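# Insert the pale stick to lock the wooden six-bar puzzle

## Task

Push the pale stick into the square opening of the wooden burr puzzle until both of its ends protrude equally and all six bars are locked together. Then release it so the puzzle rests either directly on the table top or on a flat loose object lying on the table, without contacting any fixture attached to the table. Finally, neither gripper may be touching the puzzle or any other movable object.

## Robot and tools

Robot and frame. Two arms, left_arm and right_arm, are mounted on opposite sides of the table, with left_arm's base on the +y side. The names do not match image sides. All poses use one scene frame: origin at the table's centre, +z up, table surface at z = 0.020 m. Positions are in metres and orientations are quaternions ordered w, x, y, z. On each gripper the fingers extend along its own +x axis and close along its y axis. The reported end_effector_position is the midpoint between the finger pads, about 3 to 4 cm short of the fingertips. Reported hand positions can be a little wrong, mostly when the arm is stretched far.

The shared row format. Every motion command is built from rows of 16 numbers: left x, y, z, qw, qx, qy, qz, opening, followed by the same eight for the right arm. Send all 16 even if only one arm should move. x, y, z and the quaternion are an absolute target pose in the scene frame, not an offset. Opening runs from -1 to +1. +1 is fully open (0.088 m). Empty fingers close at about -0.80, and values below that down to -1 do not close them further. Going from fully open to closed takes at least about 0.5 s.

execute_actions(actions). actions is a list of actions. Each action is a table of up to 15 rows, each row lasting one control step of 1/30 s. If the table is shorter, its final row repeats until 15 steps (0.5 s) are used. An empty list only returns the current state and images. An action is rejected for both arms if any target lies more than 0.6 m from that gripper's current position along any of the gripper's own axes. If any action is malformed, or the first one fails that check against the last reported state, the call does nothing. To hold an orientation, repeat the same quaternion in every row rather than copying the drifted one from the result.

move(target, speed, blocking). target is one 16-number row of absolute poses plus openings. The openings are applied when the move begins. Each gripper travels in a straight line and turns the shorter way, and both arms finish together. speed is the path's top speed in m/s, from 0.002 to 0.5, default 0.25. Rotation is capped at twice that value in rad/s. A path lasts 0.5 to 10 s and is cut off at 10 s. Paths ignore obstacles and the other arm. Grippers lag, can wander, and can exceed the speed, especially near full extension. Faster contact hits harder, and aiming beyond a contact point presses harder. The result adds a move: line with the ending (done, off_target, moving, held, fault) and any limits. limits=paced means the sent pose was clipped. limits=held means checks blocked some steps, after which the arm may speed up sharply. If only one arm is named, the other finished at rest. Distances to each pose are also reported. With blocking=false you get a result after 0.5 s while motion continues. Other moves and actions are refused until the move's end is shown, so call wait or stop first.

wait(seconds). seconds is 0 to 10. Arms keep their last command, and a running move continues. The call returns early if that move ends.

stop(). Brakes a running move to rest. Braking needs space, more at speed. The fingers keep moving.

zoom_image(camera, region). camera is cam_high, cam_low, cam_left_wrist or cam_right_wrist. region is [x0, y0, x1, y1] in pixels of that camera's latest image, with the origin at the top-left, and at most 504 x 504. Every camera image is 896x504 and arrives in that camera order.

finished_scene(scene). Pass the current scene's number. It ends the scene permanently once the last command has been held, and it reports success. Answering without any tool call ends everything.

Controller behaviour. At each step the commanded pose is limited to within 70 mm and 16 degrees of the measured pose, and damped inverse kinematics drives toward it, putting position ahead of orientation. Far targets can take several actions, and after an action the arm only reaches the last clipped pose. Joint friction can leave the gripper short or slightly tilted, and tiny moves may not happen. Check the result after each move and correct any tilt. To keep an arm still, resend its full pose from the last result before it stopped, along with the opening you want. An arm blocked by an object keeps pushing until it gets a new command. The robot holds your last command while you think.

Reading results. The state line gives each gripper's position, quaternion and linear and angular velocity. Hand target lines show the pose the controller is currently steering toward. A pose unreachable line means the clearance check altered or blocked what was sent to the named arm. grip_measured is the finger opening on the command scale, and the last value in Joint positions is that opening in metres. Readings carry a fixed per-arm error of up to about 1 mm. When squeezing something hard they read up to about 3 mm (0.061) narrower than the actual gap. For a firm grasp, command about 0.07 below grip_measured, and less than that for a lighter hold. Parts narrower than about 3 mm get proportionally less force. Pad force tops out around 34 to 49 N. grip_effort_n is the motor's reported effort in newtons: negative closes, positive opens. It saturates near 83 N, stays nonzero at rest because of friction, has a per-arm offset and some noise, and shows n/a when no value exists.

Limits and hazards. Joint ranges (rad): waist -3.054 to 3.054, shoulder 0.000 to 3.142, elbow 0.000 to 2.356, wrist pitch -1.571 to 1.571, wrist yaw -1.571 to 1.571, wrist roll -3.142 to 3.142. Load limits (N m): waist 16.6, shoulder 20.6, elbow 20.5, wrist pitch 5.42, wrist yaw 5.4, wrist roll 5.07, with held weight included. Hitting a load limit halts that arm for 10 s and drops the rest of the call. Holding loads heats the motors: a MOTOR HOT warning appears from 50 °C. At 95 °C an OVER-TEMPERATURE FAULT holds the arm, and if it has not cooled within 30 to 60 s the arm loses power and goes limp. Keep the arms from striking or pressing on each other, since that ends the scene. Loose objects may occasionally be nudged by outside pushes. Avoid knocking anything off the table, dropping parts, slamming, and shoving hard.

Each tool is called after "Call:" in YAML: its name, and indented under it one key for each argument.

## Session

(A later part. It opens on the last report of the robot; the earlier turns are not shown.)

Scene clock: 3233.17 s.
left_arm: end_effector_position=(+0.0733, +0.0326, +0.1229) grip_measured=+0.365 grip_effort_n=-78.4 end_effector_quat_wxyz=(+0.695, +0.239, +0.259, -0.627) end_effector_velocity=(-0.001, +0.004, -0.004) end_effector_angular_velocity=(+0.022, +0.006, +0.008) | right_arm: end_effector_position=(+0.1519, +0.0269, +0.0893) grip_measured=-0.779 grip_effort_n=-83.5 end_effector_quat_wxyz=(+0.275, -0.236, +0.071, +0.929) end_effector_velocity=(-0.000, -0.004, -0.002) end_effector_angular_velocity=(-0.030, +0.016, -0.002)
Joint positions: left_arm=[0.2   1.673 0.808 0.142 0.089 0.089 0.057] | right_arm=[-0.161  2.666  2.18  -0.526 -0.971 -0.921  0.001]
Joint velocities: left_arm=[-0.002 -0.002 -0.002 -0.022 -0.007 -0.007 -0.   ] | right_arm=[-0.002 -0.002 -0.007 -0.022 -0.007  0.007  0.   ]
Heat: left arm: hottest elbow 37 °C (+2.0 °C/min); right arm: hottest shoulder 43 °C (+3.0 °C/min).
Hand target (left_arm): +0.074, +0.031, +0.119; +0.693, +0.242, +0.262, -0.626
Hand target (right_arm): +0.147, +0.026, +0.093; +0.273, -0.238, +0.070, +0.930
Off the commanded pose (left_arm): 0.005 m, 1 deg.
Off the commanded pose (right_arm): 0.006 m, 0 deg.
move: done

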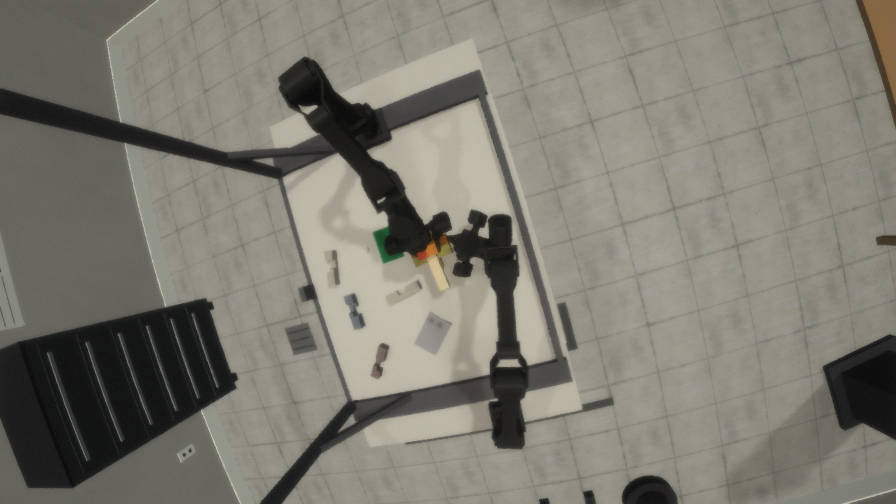

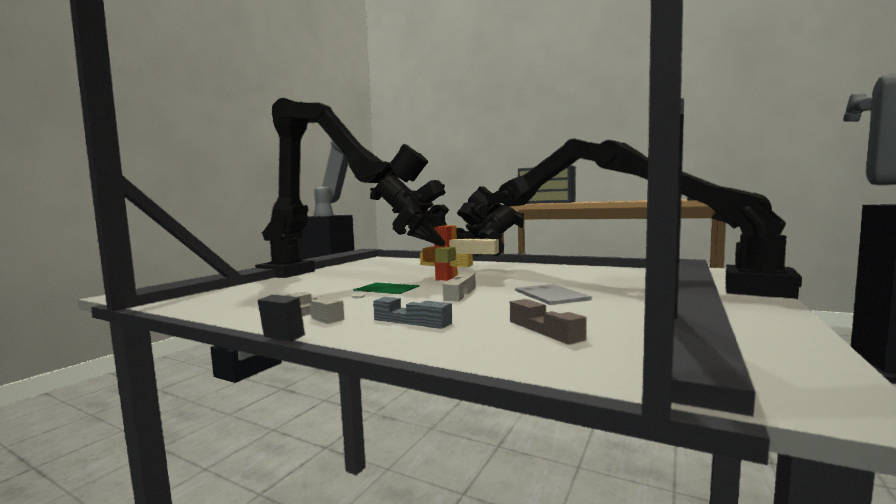

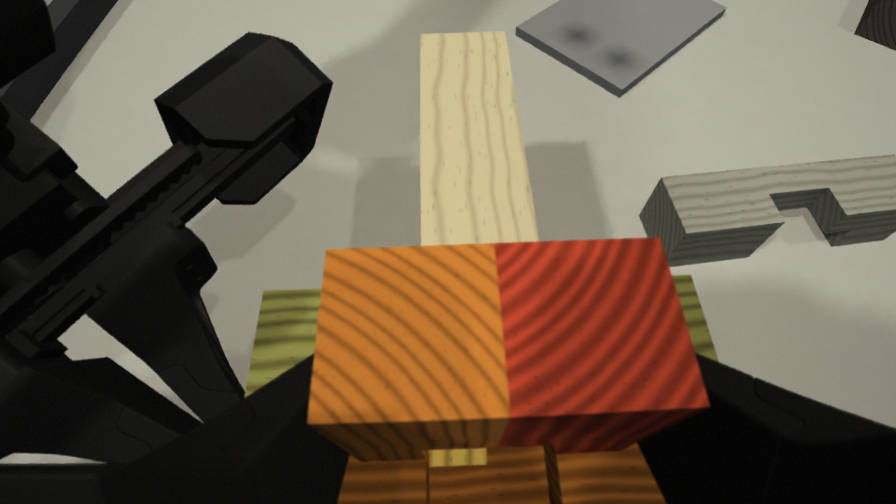

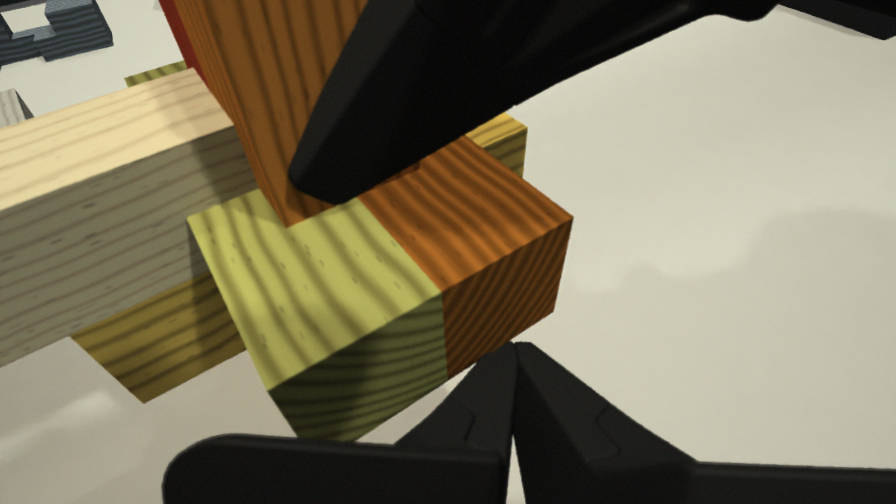

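Call:
execute_actions:
  actions:
    - [[0.0738,0.0304,0.1188,0.6936,0.242,0.2622,-0.626,0.35,0.156,0.026,0.090,0.2727,-0.2374,0.0696,0.9298,-0.85]]
    - [[0.0738,0.0304,0.1188,0.6936,0.242,0.2622,-0.626,0.35,0.162,0.026,0.092,0.2727,-0.2374,0.0696,0.9298,-0.85]]
    - [[0.0738,0.0304,0.1188,0.6936,0.242,0.2622,-0.626,0.35,0.162,0.026,0.102,0.2727,-0.2374,0.0696,0.9298,-0.85]]
    - [[0.0738,0.0304,0.1188,0.6936,0.242,0.2622,-0.626,0.35,0.162,0.026,0.110,0.2727,-0.2374,0.0696,0.9298,-0.85]]
    - [[0.0738,0.0304,0.1188,0.6936,0.242,0.2622,-0.626,0.35,0.157,0.026,0.110,0.2727,-0.2374,0.0696,0.9298,-0.85]]
    - [[0.0738,0.0304,0.1188,0.6936,0.242,0.2622,-0.626,0.35,0.152,0.026,0.109,0.2727,-0.2374,0.0696,0.9298,-0.85]]
    - [[0.0738,0.0304,0.1188,0.6936,0.242,0.2622,-0.626,0.35,0.148,0.026,0.108,0.2727,-0.2374,0.0696,0.9298,-0.85]]
    - [[0.0738,0.0304,0.1188,0.6936,0.242,0.2622,-0.626,0.35,0.148,0.026,0.108,0.2727,-0.2374,0.0696,0.9298,-0.85]]

Scene clock: 3244.43 s.
left_arm: end_effector_position=(+0.0733, +0.0326, +0.1229) grip_measured=+0.365 grip_effort_n=-78.4 end_effector_quat_wxyz=(+0.695, +0.239, +0.259, -0.627) end_effector_velocity=(-0.001, +0.006, -0.006) end_effector_angular_velocity=(+0.036, +0.009, +0.008) | right_arm: end_effector_position=(+0.1560, +0.0271, +0.1050) grip_measured=-0.779 grip_effort_n=-83.5 end_effector_quat_wxyz=(+0.277, -0.236, +0.071, +0.929) end_effector_velocity=(+0.002, -0.001, -0.001) end_effector_angular_velocity=(-0.014, -0.001, -0.010)
Joint positions: left_arm=[0.2   1.673 0.808 0.142 0.089 0.089 0.057] | right_arm=[-0.167  2.647  2.208 -0.573 -0.972 -0.923  0.001]
Joint velocities: left_arm=[-0.002 -0.002 -0.002 -0.037 -0.007 -0.007 -0.   ] | right_arm=[-0.002 -0.002 -0.002 -0.007  0.007  0.007 -0.   ]
Heat: left arm: hottest elbow 37 °C (+3.0 °C/min); right arm: hottest shoulder 47 °C (+7.1 °C/min).
Hand target (left_arm): +0.074, +0.031, +0.119; +0.693, +0.242, +0.262, -0.626
Hand target (right_arm): +0.148, +0.026, +0.108; +0.273, -0.238, +0.069, +0.930
Off the commanded pose (left_arm): 0.005 m, 1 deg.
Off the commanded pose (right_arm): 0.009 m, 1 deg.

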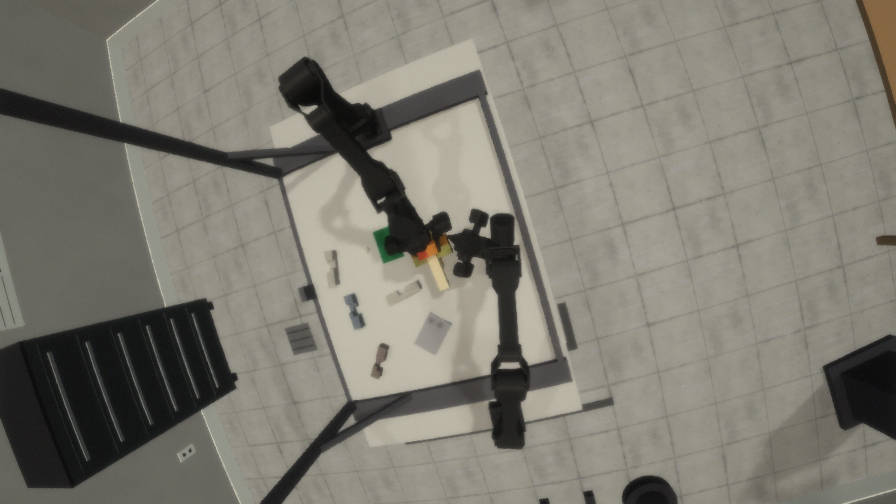

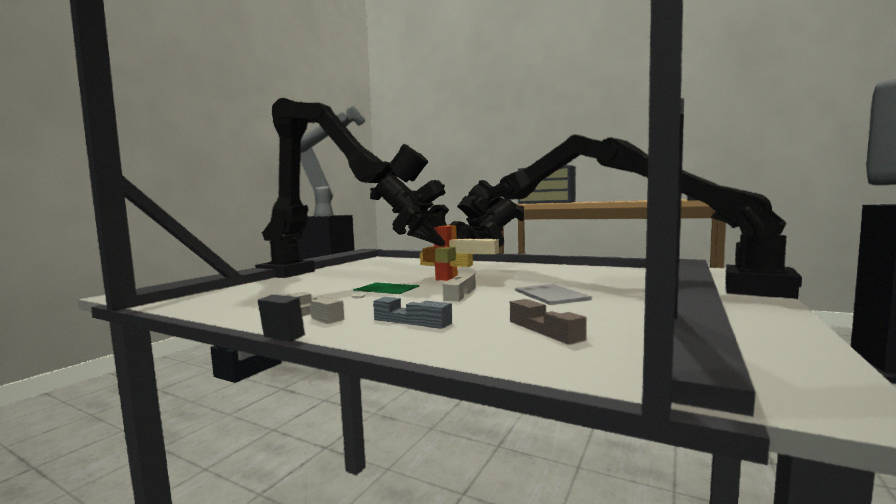

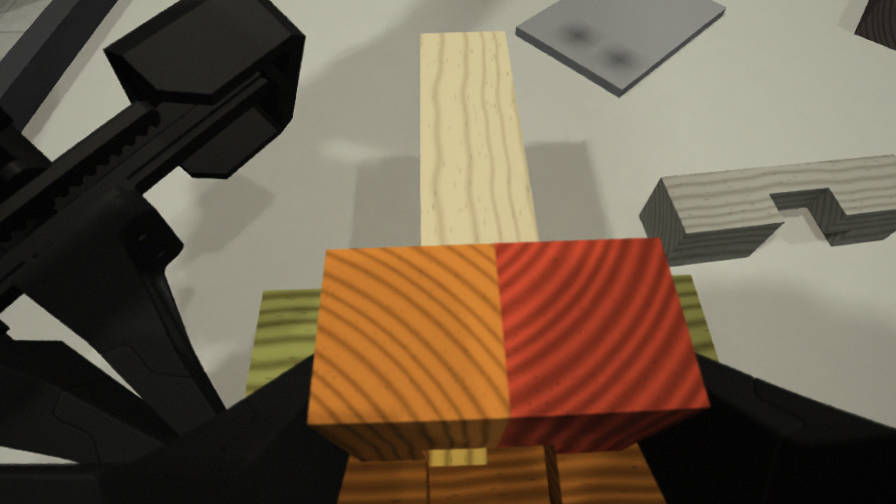

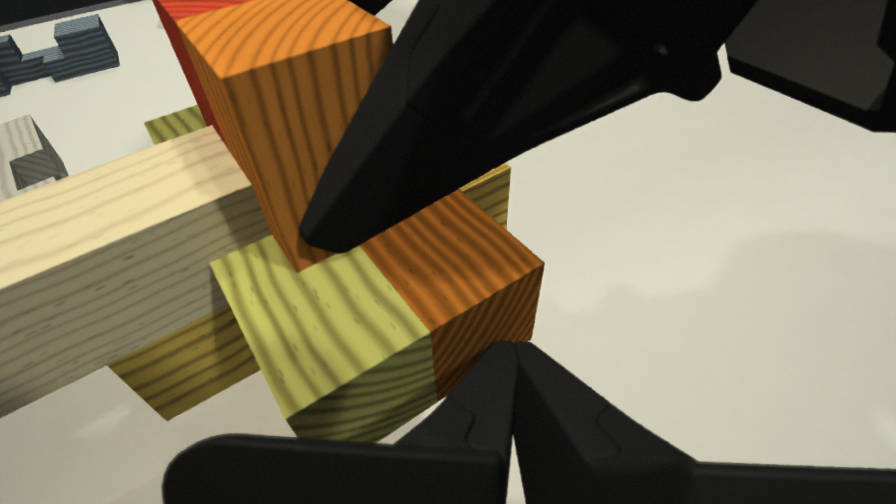

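Call:
move:
  target: [0.0738,0.0304,0.1188,0.6936,0.242,0.2622,-0.626,0.35,0.141,0.026,0.109,0.2727,-0.2374,0.0696,0.9298,-0.85]
  speed: 0.01

Scene clock: 3259.67 s.
left_arm: end_effector_position=(+0.0727, +0.0325, +0.1229) grip_measured=+0.365 grip_effort_n=-78.4 end_effector_quat_wxyz=(+0.694, +0.239, +0.258, -0.628) end_effector_velocity=(-0.003, +0.003, -0.003) end_effector_angular_velocity=(+0.020, +0.015, -0.003) | right_arm: end_effector_position=(+0.1545, +0.0273, +0.1054) grip_measured=-0.779 grip_effort_n=-83.5 end_effector_quat_wxyz=(+0.282, -0.238, +0.072, +0.927) end_effector_velocity=(-0.002, -0.002, +0.001) end_effector_angular_velocity=(+0.010, -0.003, +0.017)
Joint positions: left_arm=[0.198 1.673 0.808 0.142 0.089 0.089 0.057] | right_arm=[-0.163  2.634  2.183 -0.547 -0.96  -0.904  0.001]
Joint velocities: left_arm=[-0.002 -0.002 -0.002 -0.022  0.007 -0.007 -0.   ] | right_arm=[ 0.002 -0.002 -0.002 -0.007 -0.007 -0.022 -0.   ]
Heat: left arm: hottest elbow 37 °C (+2.0 °C/min); right arm: hottest shoulder 50 °C (+10.0 °C/min). Fold the right arm in close to its base before you think long.
Hand target (left_arm): +0.074, +0.031, +0.119; +0.694, +0.242, +0.262, -0.626
Hand target (right_arm): +0.141, +0.026, +0.109; +0.272, -0.238, +0.070, +0.930
Off the commanded pose (left_arm): 0.005 m, 1 deg.
Off the commanded pose (right_arm): 0.014 m, 1 deg.
MOTOR HOT: a motor of the right arm reached 50 °C. Now the hottest motor of the right arm, joint 2 (shoulder), reports 50 °C. The temperature limit of the motors' drives, at which the controller stops that arm, is 95 °C. To cool a motor, set the load down, stop pushing, or move to a pose that needs little force.
move: off_target (right_arm)

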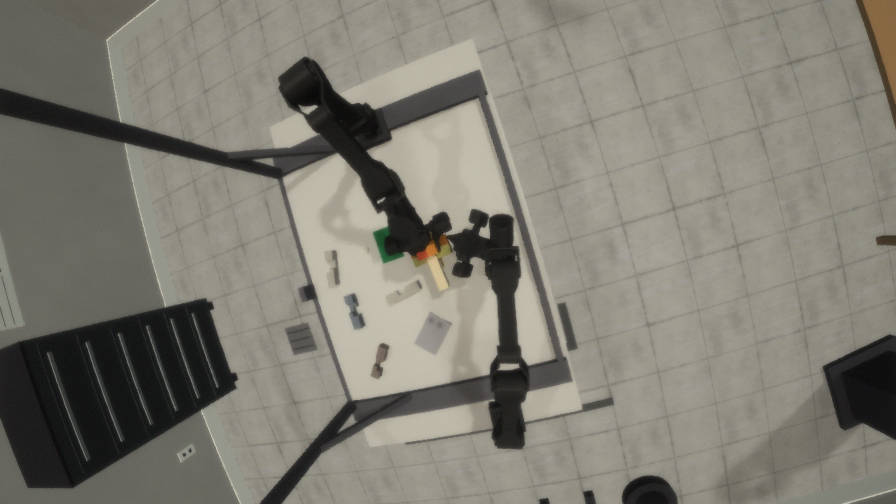

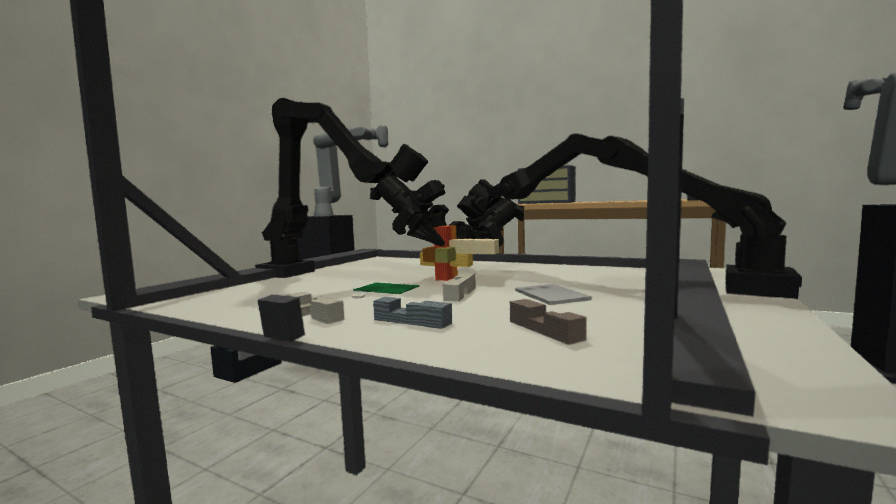

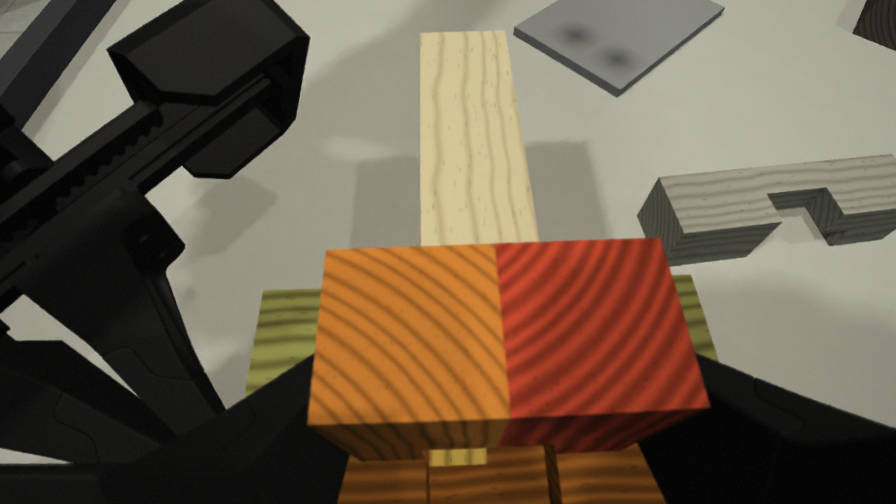

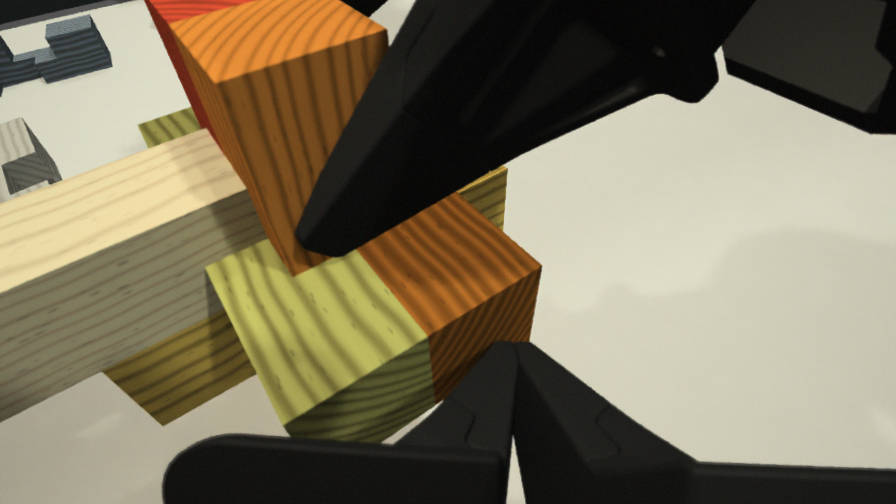

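Call:
zoom_image:
  camera: "cam_left_wrist"
  region: [380,420,620,504]

Call:
zoom_image:
  camera: "cam_right_wrist"
  region: [360,260,560,420]

Region (380, 420, 620, 504) of cam_left_wrist's 896x504 image, scaled by 2.100, with more detail than that image has; it fills the top 176 rows of this view, and the rest is white.

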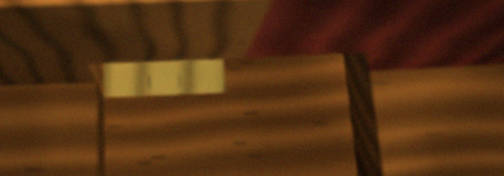

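Region (360, 260, 560, 420) of cam_right_wrist's 896x504 image, scaled by 2.520, with more detail than that image has; it fills the top 403 rows of this view, and the rest is white.

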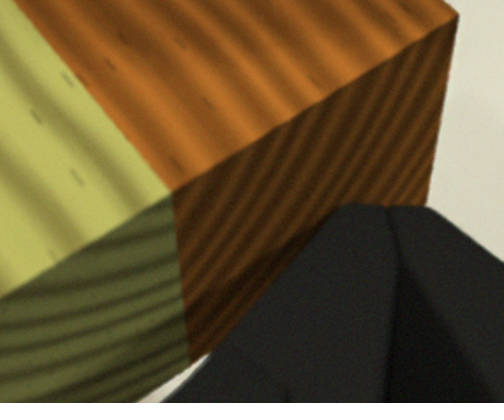

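Call:
move:
  target: [0.0738,0.0304,0.1188,0.6936,0.242,0.2622,-0.626,0.35,0.134,0.026,0.110,0.2727,-0.2374,0.0696,0.9298,-0.85]
  speed: 0.01

Call:
zoom_image:
  camera: "cam_left_wrist"
  region: [380,420,620,504]

Call:
zoom_image:
  camera: "cam_right_wrist"
  region: [360,260,560,420]

Scene clock: 3272.67 s.
left_arm: end_effector_position=(+0.0711, +0.0322, +0.1229) grip_measured=+0.365 grip_effort_n=-78.4 end_effector_quat_wxyz=(+0.693, +0.240, +0.258, -0.629) end_effector_velocity=(-0.000, +0.002, -0.001) end_effector_angular_velocity=(+0.008, +0.002, +0.008) | right_arm: end_effector_position=(+0.1525, +0.0273, +0.1055) grip_measured=-0.779 grip_effort_n=-83.5 end_effector_quat_wxyz=(+0.287, -0.239, +0.074, +0.925) end_effector_velocity=(-0.001, -0.000, +0.003) end_effector_angular_velocity=(+0.017, +0.013, +0.013)
Joint positions: left_arm=[0.194 1.673 0.808 0.142 0.089 0.089 0.057] | right_arm=[-0.158  2.621  2.159 -0.522 -0.95  -0.886  0.001]
Joint velocities: left_arm=[-0.002 -0.002 -0.002 -0.007 -0.007 -0.007 -0.   ] | right_arm=[-0.002 -0.002 -0.002  0.007 -0.022 -0.007 -0.   ]
Heat: left arm: hottest elbow 38 °C (+2.0 °C/min); right arm: hottest shoulder 53 °C (+14.0 °C/min). Fold the right arm in close to its base before you think long.
Hand target (left_arm): +0.074, +0.031, +0.119; +0.693, +0.242, +0.262, -0.626
Hand target (right_arm): +0.134, +0.026, +0.110; +0.272, -0.238, +0.070, +0.930
Off the commanded pose (left_arm): 0.005 m, 1 deg.
Off the commanded pose (right_arm): 0.019 m, 2 deg.
MOTOR HOT: still on. Now the hottest motor of the right arm, joint 2 (shoulder), reports 53 °C; a drive's own limit is 95 °C.
move: off_target (right_arm)

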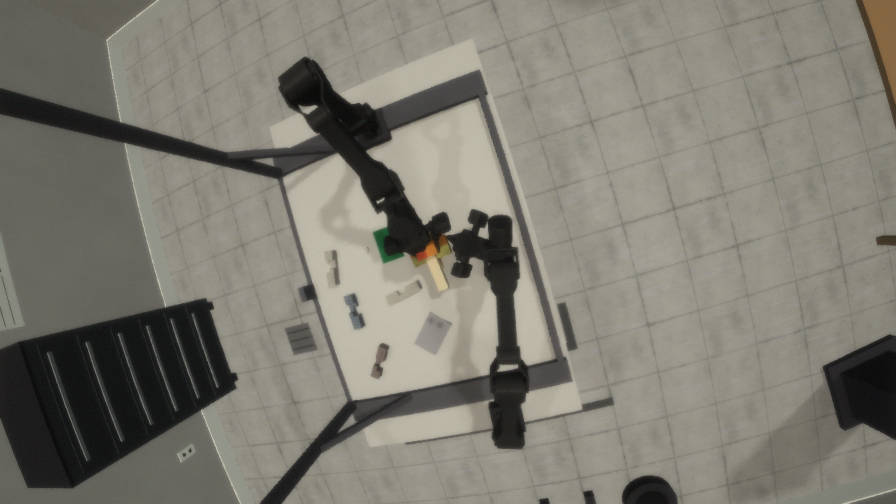

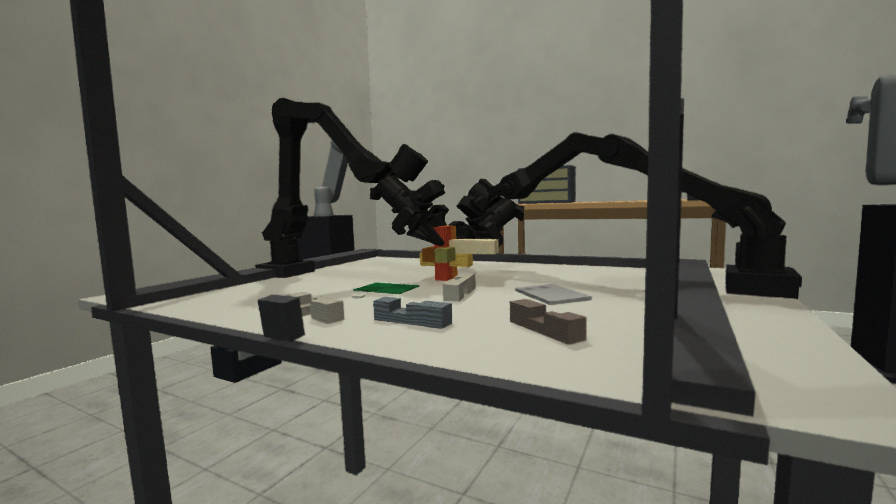

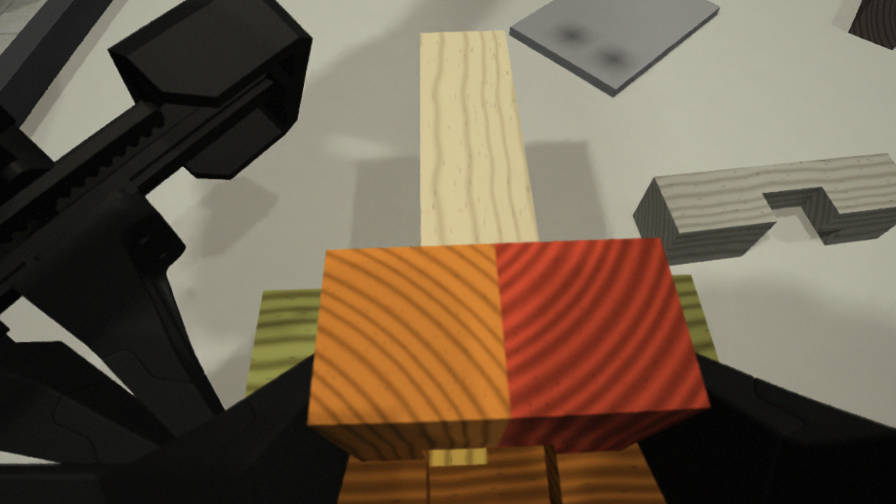

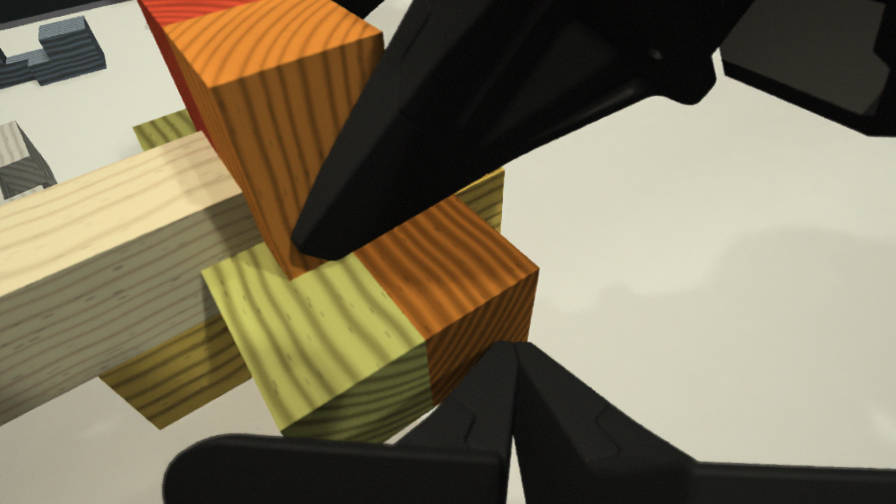

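Region (380, 420, 620, 504) of cam_left_wrist's 896x504 image, scaled by 2.100, with more detail than that image has; it fills the top 176 rows of this view, and the rest is white.

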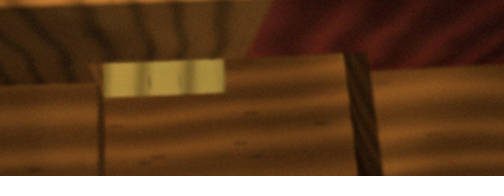

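Region (360, 260, 560, 420) of cam_right_wrist's 896x504 image, scaled by 2.520, with more detail than that image has; it fills the top 403 rows of this view, and the rest is white.

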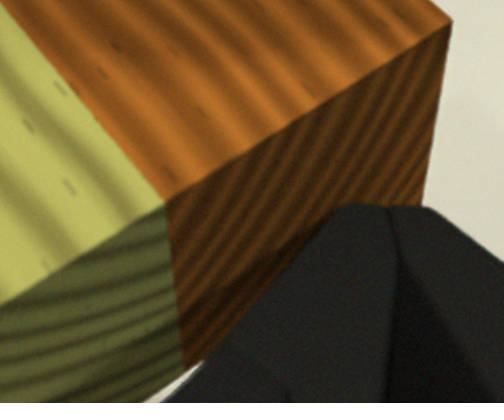

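Call:
execute_actions:
  actions:
    - [[0.0738,0.0304,0.1188,0.6936,0.242,0.2622,-0.626,0.41,0.134,0.026,0.110,0.2727,-0.2374,0.0696,0.9298,-0.85]]
    - [[0.0738,0.0304,0.1188,0.6936,0.242,0.2622,-0.626,0.41,0.132,0.026,0.110,0.2727,-0.2374,0.0696,0.9298,-0.85]]

Call:
zoom_image:
  camera: "cam_left_wrist"
  region: [380,420,620,504]

Call:
zoom_image:
  camera: "cam_right_wrist"
  region: [360,260,560,420]

Scene clock: 3277.70 s.
left_arm: end_effector_position=(+0.0685, +0.0314, +0.1225) grip_measured=+0.408 grip_effort_n=11.9 end_effector_quat_wxyz=(+0.690, +0.240, +0.258, -0.633) end_effector_velocity=(+0.001, -0.002, +0.002) end_effector_angular_velocity=(-0.017, +0.008, +0.018) | right_arm: end_effector_position=(+0.1489, +0.0284, +0.1059) grip_measured=-0.779 grip_effort_n=-83.5 end_effector_quat_wxyz=(+0.286, -0.240, +0.072, +0.925) end_effector_velocity=(-0.001, -0.001, -0.001) end_effector_angular_velocity=(+0.007, -0.015, +0.009)
Joint positions: left_arm=[0.19  1.675 0.809 0.142 0.095 0.089 0.059] | right_arm=[-0.151  2.619  2.155 -0.511 -0.945 -0.88   0.001]
Joint velocities: left_arm=[-0.002  0.002 -0.002  0.022 -0.007 -0.022 -0.   ] | right_arm=[ 0.002 -0.002 -0.002 -0.007  0.007 -0.022  0.   ]
Heat: left arm: hottest elbow 38 °C (+2.0 °C/min); right arm: hottest shoulder 54 °C (+14.1 °C/min). Fold the right arm in close to its base before you think long.
Hand target (left_arm): +0.074, +0.031, +0.119; +0.693, +0.242, +0.262, -0.626
Hand target (right_arm): +0.132, +0.026, +0.110; +0.272, -0.238, +0.070, +0.930
Off the commanded pose (left_arm): 0.007 m, 1 deg.
Off the commanded pose (right_arm): 0.018 m, 2 deg.
MOTOR HOT: still on. Now the hottest motor of the right arm, joint 2 (shoulder), reports 54 °C; a drive's own limit is 95 °C.

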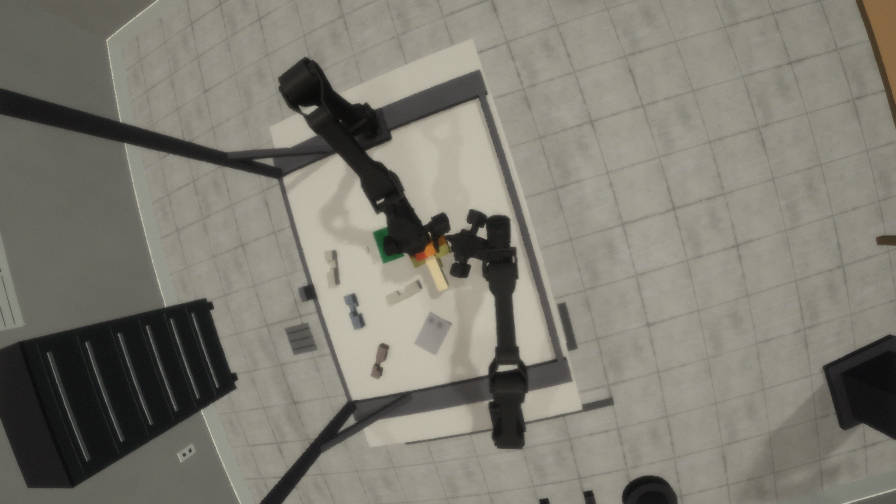

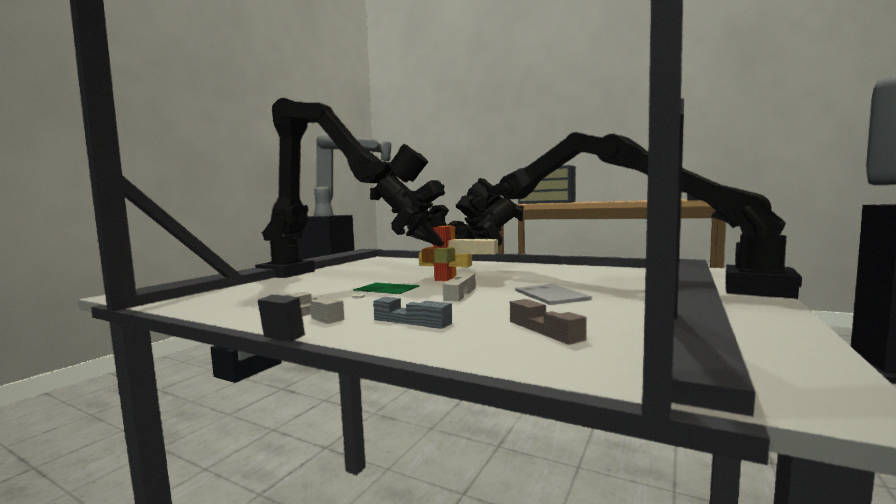

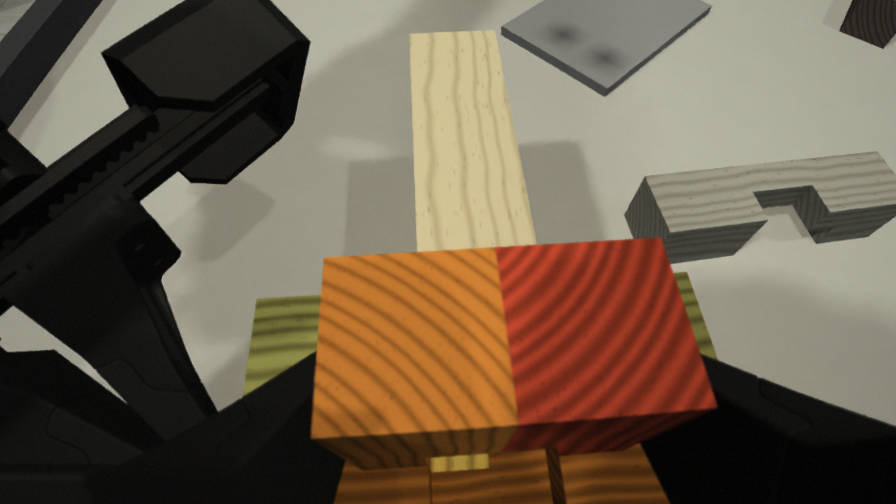

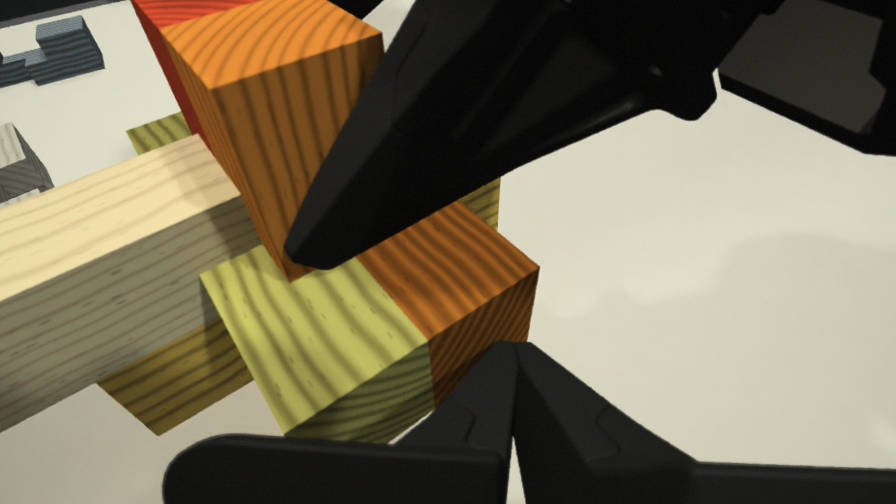

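Region (380, 420, 620, 504) of cam_left_wrist's 896x504 image, scaled by 2.100, with more detail than that image has; it fills the top 176 rows of this view, and the rest is white.

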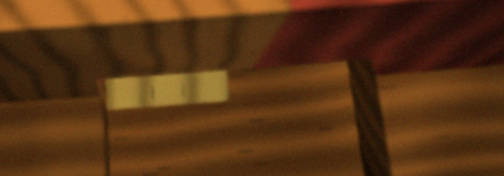

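Region (360, 260, 560, 420) of cam_right_wrist's 896x504 image, scaled by 2.520, with more detail than that image has; it fills the top 403 rows of this view, and the rest is white.

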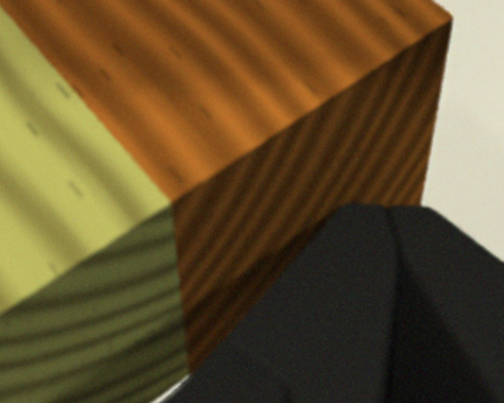

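Call:
move:
  target: [0.0695,0.0295,0.1188,0.6905,0.2415,0.261,-0.6305,0.405,0.18,0.0,0.15,0.2727,-0.2374,0.0696,0.9298,-0.85]
  speed: 0.05

Call:
move:
  target: [0.0695,0.0295,0.1188,0.6905,0.2415,0.261,-0.6305,0.405,0.17,-0.19,0.16,0.6357,-0.17537,0.1657,0.73354,-0.10]
  speed: 0.2

Scene clock: 3286.67 s.
left_arm: end_effector_position=(+0.0683, +0.0309, +0.1226) grip_measured=+0.408 grip_effort_n=-13.7 end_effector_quat_wxyz=(+0.690, +0.239, +0.257, -0.633) end_effector_velocity=(-0.000, +0.001, +0.001) end_effector_angular_velocity=(+0.004, -0.010, -0.002) | right_arm: end_effector_position=(+0.1796, -0.0012, +0.1397) grip_measured=-0.779 grip_effort_n=-83.5 end_effector_quat_wxyz=(+0.271, -0.239, +0.081, +0.929) end_effector_velocity=(+0.004, -0.003, -0.002) end_effector_angular_velocity=(-0.018, -0.003, -0.007)
Joint positions: left_arm=[0.189 1.676 0.809 0.145 0.095 0.089 0.059] | right_arm=[-0.225  2.539  2.161 -0.745 -0.999 -1.028  0.001]
Joint velocities: left_arm=[-0.002 -0.007 -0.002 -0.007 -0.007  0.007 -0.   ] | right_arm=[-0.007 -0.002 -0.002 -0.022  0.007 -0.007 -0.   ]
Heat: left arm: hottest elbow 38 °C (+1.0 °C/min); right arm: hottest shoulder 55 °C (+14.1 °C/min). Fold the right arm in close to its base before you think long.
Hand target (left_arm): +0.069, +0.030, +0.119; +0.690, +0.241, +0.261, -0.630
Hand target (right_arm): +0.180, +0.000, +0.150; +0.273, -0.237, +0.070, +0.930
Off the commanded pose (left_arm): 0.004 m, 1 deg.
Off the commanded pose (right_arm): 0.010 m, 1 deg.
MOTOR HOT: still on. Now the hottest motor of the right arm, joint 2 (shoulder), reports 55 °C; a drive's own limit is 95 °C.
move: off_target (right_arm)

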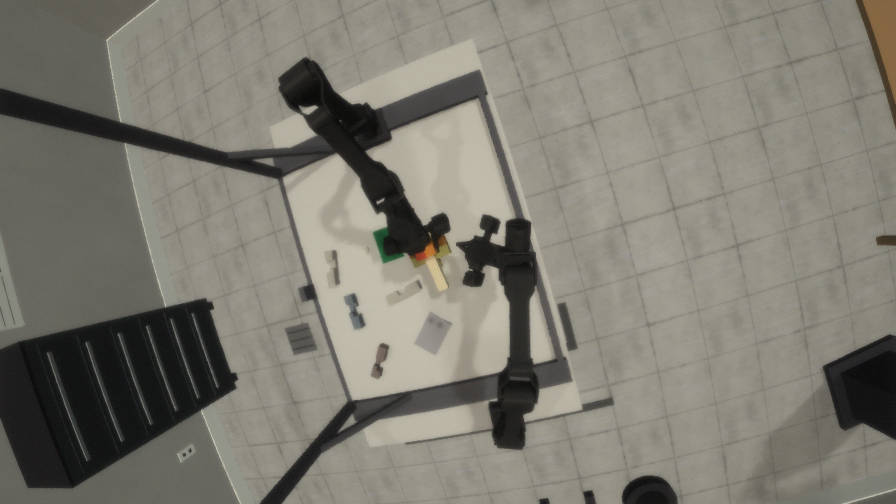

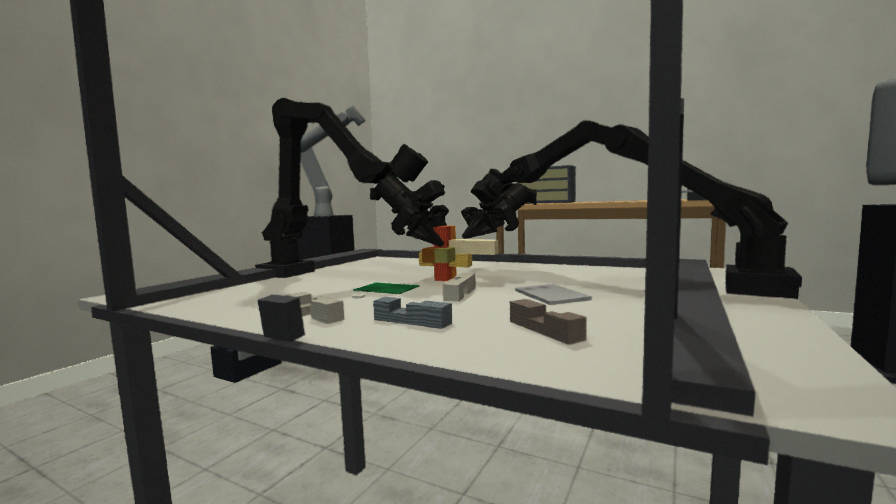

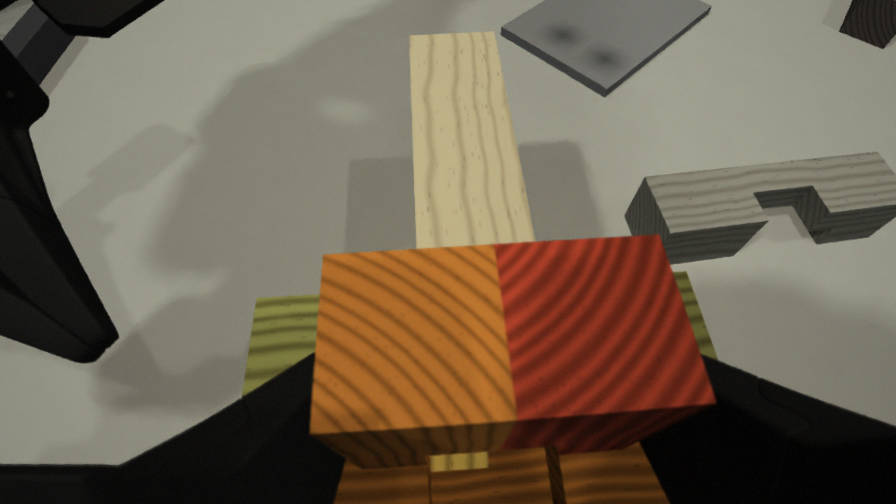

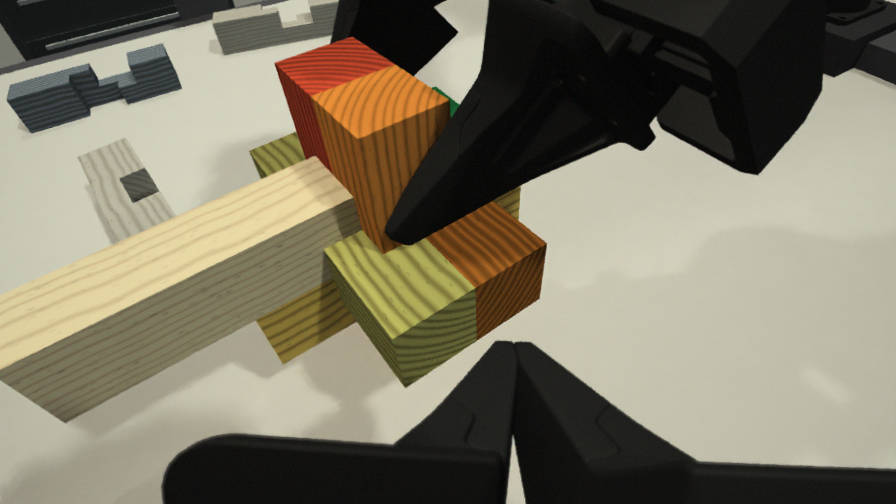

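Scene clock: 3289.20 s.
left_arm: end_effector_position=(+0.0683, +0.0309, +0.1226) grip_measured=+0.408 grip_effort_n=-13.7 end_effector_quat_wxyz=(+0.690, +0.239, +0.257, -0.633) end_effector_velocity=(-0.000, +0.002, -0.001) end_effector_angular_velocity=(+0.009, -0.009, -0.002) | right_arm: end_effector_position=(+0.1715, -0.1865, +0.1612) grip_measured=-0.102 grip_effort_n=16.5 end_effector_quat_wxyz=(+0.634, -0.173, +0.162, +0.736) end_effector_velocity=(-0.001, -0.004, -0.004) end_effector_angular_velocity=(-0.020, +0.001, +0.007)
Joint positions: left_arm=[0.189 1.676 0.809 0.145 0.095 0.089 0.059] | right_arm=[-0.131  1.486  0.564  0.417 -0.31  -0.145  0.034]
Joint velocities: left_arm=[-0.002 -0.002 -0.002 -0.007 -0.007  0.007 -0.   ] | right_arm=[-0.002 -0.007 -0.007 -0.022 -0.007 -0.007 -0.   ]
Heat: left arm: hottest elbow 38 °C (+1.0 °C/min); right arm: hottest shoulder 54 °C (+12.0 °C/min). Fold the right arm in close to its base before you think long.
Hand target (left_arm): +0.069, +0.030, +0.119; +0.690, +0.241, +0.261, -0.630
Hand target (right_arm): +0.171, -0.190, +0.159; +0.635, -0.174, +0.164, +0.734
Off the commanded pose (left_arm): 0.004 m, 1 deg.
Off the commanded pose (right_arm): 0.004 m, 1 deg.
MOTOR HOT: still on. Now the hottest motor of the right arm, joint 2 (shoulder), reports 54 °C; a drive's own limit is 95 °C.
move: done

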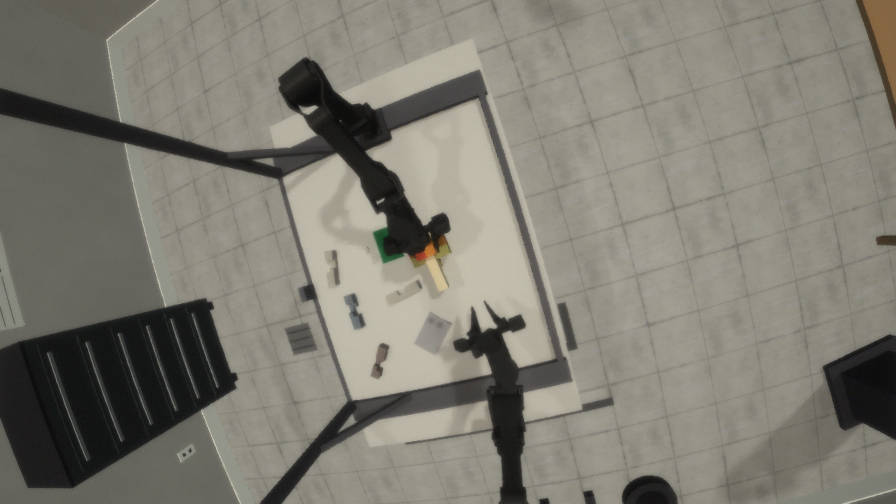

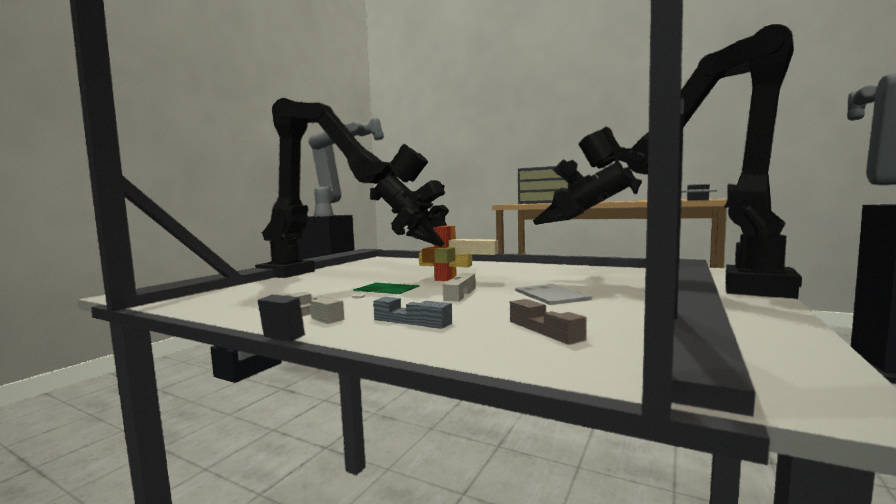

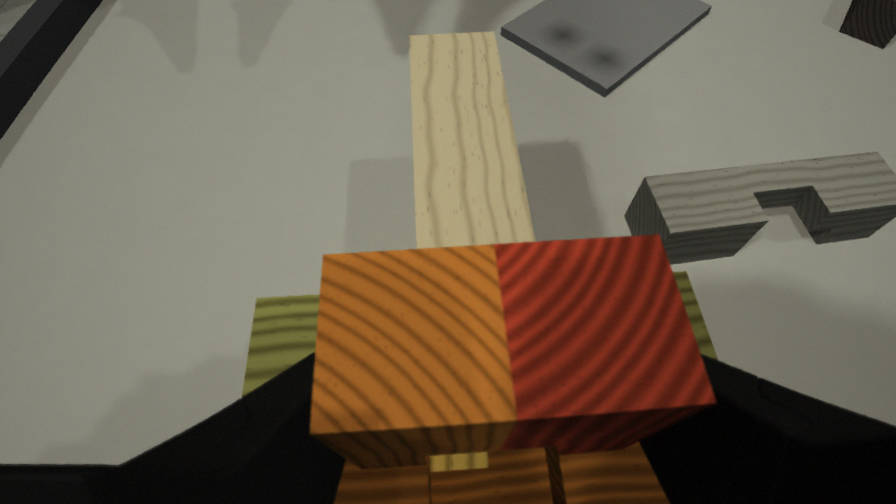

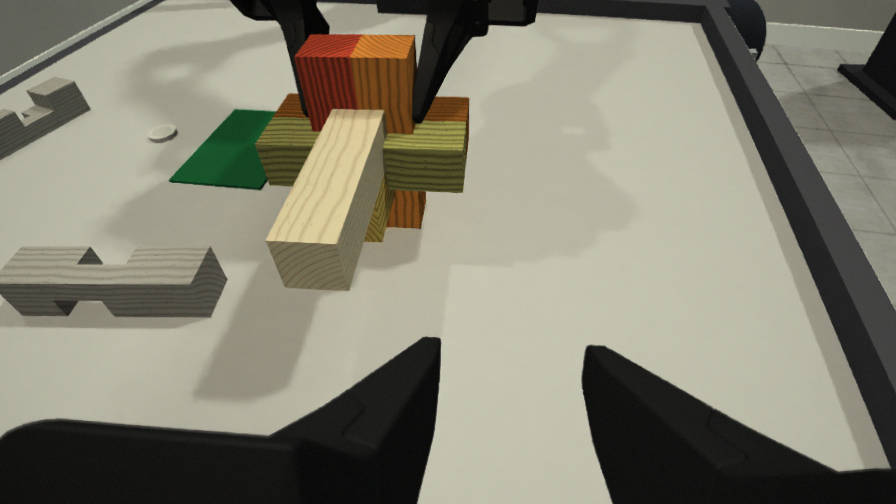

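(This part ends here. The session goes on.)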